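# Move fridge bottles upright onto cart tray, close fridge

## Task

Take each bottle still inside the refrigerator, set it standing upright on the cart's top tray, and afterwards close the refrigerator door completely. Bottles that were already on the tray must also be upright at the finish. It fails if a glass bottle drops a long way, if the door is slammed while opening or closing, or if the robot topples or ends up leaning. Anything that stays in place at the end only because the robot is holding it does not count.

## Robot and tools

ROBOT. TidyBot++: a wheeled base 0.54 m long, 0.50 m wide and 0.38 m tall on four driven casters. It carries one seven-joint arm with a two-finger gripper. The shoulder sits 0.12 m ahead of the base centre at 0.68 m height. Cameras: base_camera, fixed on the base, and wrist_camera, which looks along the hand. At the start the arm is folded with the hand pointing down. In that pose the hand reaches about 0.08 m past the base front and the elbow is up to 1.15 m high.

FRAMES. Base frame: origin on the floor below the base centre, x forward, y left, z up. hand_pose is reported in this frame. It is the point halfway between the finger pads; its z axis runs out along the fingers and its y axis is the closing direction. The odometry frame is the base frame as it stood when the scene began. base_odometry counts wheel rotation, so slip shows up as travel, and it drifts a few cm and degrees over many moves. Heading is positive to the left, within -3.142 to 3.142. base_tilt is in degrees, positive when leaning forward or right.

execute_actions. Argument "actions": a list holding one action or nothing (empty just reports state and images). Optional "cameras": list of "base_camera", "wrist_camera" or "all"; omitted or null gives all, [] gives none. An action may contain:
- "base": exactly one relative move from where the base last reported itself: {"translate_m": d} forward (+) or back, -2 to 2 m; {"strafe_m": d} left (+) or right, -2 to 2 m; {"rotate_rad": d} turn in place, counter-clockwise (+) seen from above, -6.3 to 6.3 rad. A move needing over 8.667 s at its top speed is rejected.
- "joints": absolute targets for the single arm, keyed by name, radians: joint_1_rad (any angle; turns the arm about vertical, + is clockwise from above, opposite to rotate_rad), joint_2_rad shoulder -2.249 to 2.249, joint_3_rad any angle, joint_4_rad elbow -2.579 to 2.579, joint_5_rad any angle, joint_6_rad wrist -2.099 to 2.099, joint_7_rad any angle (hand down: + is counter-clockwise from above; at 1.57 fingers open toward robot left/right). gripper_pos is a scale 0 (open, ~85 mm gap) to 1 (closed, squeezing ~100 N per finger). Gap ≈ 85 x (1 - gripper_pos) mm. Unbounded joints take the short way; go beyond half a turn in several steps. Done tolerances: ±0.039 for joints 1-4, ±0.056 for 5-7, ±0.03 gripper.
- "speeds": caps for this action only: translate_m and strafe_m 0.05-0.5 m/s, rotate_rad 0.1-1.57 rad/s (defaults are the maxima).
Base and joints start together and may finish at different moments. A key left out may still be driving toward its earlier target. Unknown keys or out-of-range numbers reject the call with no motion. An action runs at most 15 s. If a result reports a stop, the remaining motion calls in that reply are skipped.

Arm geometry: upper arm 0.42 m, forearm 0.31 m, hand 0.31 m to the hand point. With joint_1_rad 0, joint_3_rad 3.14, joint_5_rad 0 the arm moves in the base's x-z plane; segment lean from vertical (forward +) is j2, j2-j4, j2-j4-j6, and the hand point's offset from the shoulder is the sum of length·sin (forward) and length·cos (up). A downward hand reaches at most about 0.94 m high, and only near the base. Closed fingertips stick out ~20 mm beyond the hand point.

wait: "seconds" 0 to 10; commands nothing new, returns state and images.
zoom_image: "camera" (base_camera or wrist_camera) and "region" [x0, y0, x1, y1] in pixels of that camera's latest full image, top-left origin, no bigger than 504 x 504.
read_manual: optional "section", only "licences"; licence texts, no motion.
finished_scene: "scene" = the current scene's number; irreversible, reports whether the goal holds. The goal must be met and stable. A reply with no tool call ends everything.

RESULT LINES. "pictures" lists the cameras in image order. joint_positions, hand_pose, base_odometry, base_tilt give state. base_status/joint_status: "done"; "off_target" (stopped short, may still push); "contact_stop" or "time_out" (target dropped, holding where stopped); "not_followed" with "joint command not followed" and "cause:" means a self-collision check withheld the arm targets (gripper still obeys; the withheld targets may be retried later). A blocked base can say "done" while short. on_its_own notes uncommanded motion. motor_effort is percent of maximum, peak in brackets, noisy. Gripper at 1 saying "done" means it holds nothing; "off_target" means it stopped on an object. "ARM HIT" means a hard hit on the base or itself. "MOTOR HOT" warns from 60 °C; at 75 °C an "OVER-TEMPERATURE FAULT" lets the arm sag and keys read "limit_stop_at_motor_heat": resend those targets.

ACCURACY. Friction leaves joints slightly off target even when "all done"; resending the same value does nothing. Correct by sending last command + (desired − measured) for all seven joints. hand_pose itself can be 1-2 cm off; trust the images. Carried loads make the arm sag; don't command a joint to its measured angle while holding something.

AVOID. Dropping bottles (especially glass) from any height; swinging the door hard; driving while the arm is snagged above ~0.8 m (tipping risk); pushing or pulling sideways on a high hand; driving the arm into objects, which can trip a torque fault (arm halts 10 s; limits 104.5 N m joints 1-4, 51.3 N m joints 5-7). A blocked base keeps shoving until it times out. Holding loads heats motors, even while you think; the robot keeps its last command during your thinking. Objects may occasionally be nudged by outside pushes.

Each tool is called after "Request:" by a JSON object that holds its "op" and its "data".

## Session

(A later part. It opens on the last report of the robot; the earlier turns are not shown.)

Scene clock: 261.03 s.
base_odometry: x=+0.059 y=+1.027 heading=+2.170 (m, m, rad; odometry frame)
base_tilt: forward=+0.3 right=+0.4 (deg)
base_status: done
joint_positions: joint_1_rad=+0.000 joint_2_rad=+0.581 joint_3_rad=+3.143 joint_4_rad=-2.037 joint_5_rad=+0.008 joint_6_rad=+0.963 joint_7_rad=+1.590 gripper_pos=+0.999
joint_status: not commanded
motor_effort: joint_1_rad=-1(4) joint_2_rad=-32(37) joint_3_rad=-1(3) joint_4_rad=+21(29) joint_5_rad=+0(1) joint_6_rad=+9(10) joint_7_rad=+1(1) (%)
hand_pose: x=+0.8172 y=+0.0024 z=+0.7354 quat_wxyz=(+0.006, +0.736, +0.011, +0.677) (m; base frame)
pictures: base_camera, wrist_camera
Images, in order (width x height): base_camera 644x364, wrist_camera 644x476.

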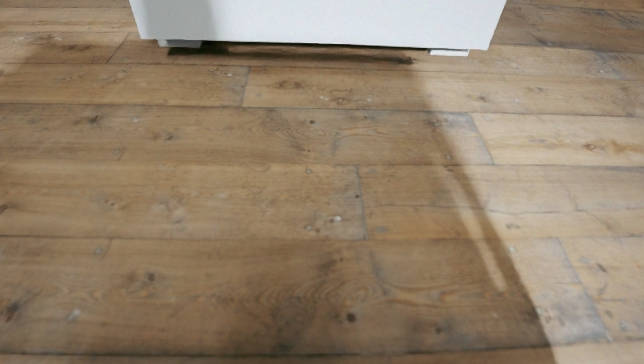

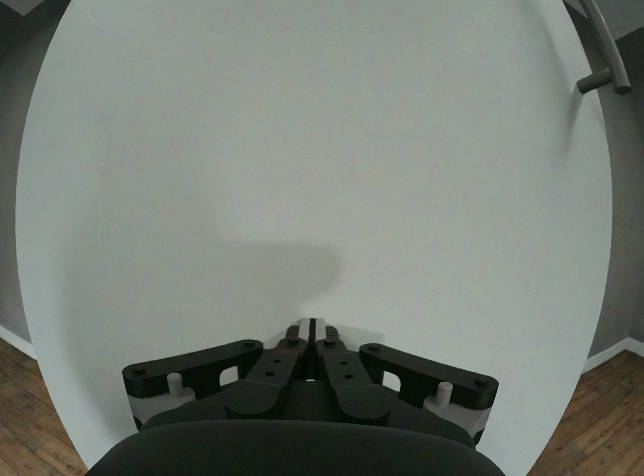

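Request:
{"op": "execute_actions", "data": {"actions": [{"base":{"translate_m":0.015},"speeds":{"translate_m":0.05}}], "cameras": []}}

Request:
{"op": "execute_actions", "data": {"actions": [{"base":{"translate_m":-0.3},"joints":{"joint_2_rad":-0.33,"joint_4_rad":-2.4,"joint_6_rad":0.45}}], "cameras": []}}

Request:
{"op": "execute_actions", "data": {"actions": [{"base":{"rotate_rad":-2.2}}], "cameras": ["wrist_camera"]}}

Scene clock: 264.80 s.
base_odometry: x=+0.051 y=+1.039 heading=+2.170 (m, m, rad; odometry frame)
base_tilt: forward=+0.2 right=+0.3 (deg)
base_status: done
joint_positions: joint_1_rad=+0.000 joint_2_rad=+0.556 joint_3_rad=+3.143 joint_4_rad=-2.080 joint_5_rad=+0.008 joint_6_rad=+0.971 joint_7_rad=+1.590 gripper_pos=+0.999
joint_status: not commanded
motor_effort: joint_1_rad=+0(2) joint_2_rad=-26(33) joint_3_rad=+0(2) joint_4_rad=+28(34) joint_5_rad=-1(3) joint_6_rad=+8(11) joint_7_rad=+0(1) (%)
hand_pose: x=+0.8034 y=+0.0029 z=+0.7352 quat_wxyz=(+0.006, +0.739, +0.011, +0.673) (m; base frame)
pictures: none
No camera images: the call's "cameras" was empty. Leave "cameras" out to get every camera's image.

Scene clock: 267.00 s.
base_odometry: x=+0.221 y=+0.791 heading=+2.170 (m, m, rad; odometry frame)
base_tilt: forward=+0.3 right=+0.3 (deg)
base_status: done
joint_positions: joint_1_rad=-0.001 joint_2_rad=-0.316 joint_3_rad=+3.143 joint_4_rad=-2.382 joint_5_rad=+0.008 joint_6_rad=+0.497 joint_7_rad=+1.590 gripper_pos=+0.999
joint_status: all done
motor_effort: joint_1_rad=+0(4) joint_2_rad=-9(40) joint_3_rad=+0(3) joint_4_rad=+21(27) joint_5_rad=-1(2) joint_6_rad=+9(13) joint_7_rad=+1(1) (%)
hand_pose: x=+0.5763 y=+0.0021 z=+0.9326 quat_wxyz=(+0.008, +0.707, +0.010, +0.707) (m; base frame)
pictures: none
No camera images: the call's "cameras" was empty. Leave "cameras" out to get every camera's image.

Scene clock: 269.73 s.
base_odometry: x=+0.221 y=+0.792 heading=-0.028 (m, m, rad; odometry frame)
base_tilt: forward=+0.3 right=+0.3 (deg)
base_status: done
joint_positions: joint_1_rad=-0.001 joint_2_rad=-0.316 joint_3_rad=+3.145 joint_4_rad=-2.382 joint_5_rad=+0.008 joint_6_rad=+0.496 joint_7_rad=+1.590 gripper_pos=+0.999
joint_status: not commanded
motor_effort: joint_1_rad=+0(1) joint_2_rad=-9(11) joint_3_rad=+0(2) joint_4_rad=+21(21) joint_5_rad=-1(1) joint_6_rad=+9(10) joint_7_rad=+0(1) (%)
hand_pose: x=+0.5763 y=+0.0013 z=+0.9325 quat_wxyz=(+0.008, +0.707, +0.009, +0.707) (m; base frame)
pictures: wrist_camera
Images, in order (width x height): wrist_camera 644x476.

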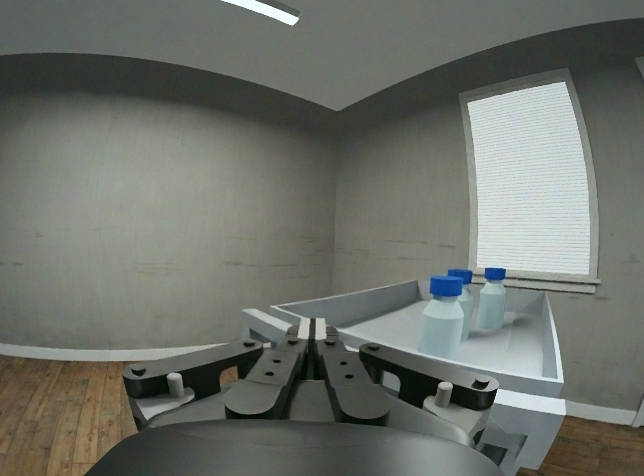

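Request:
{"op": "finished_scene", "data": {"scene": 2}}

The scene is finished: the task was done.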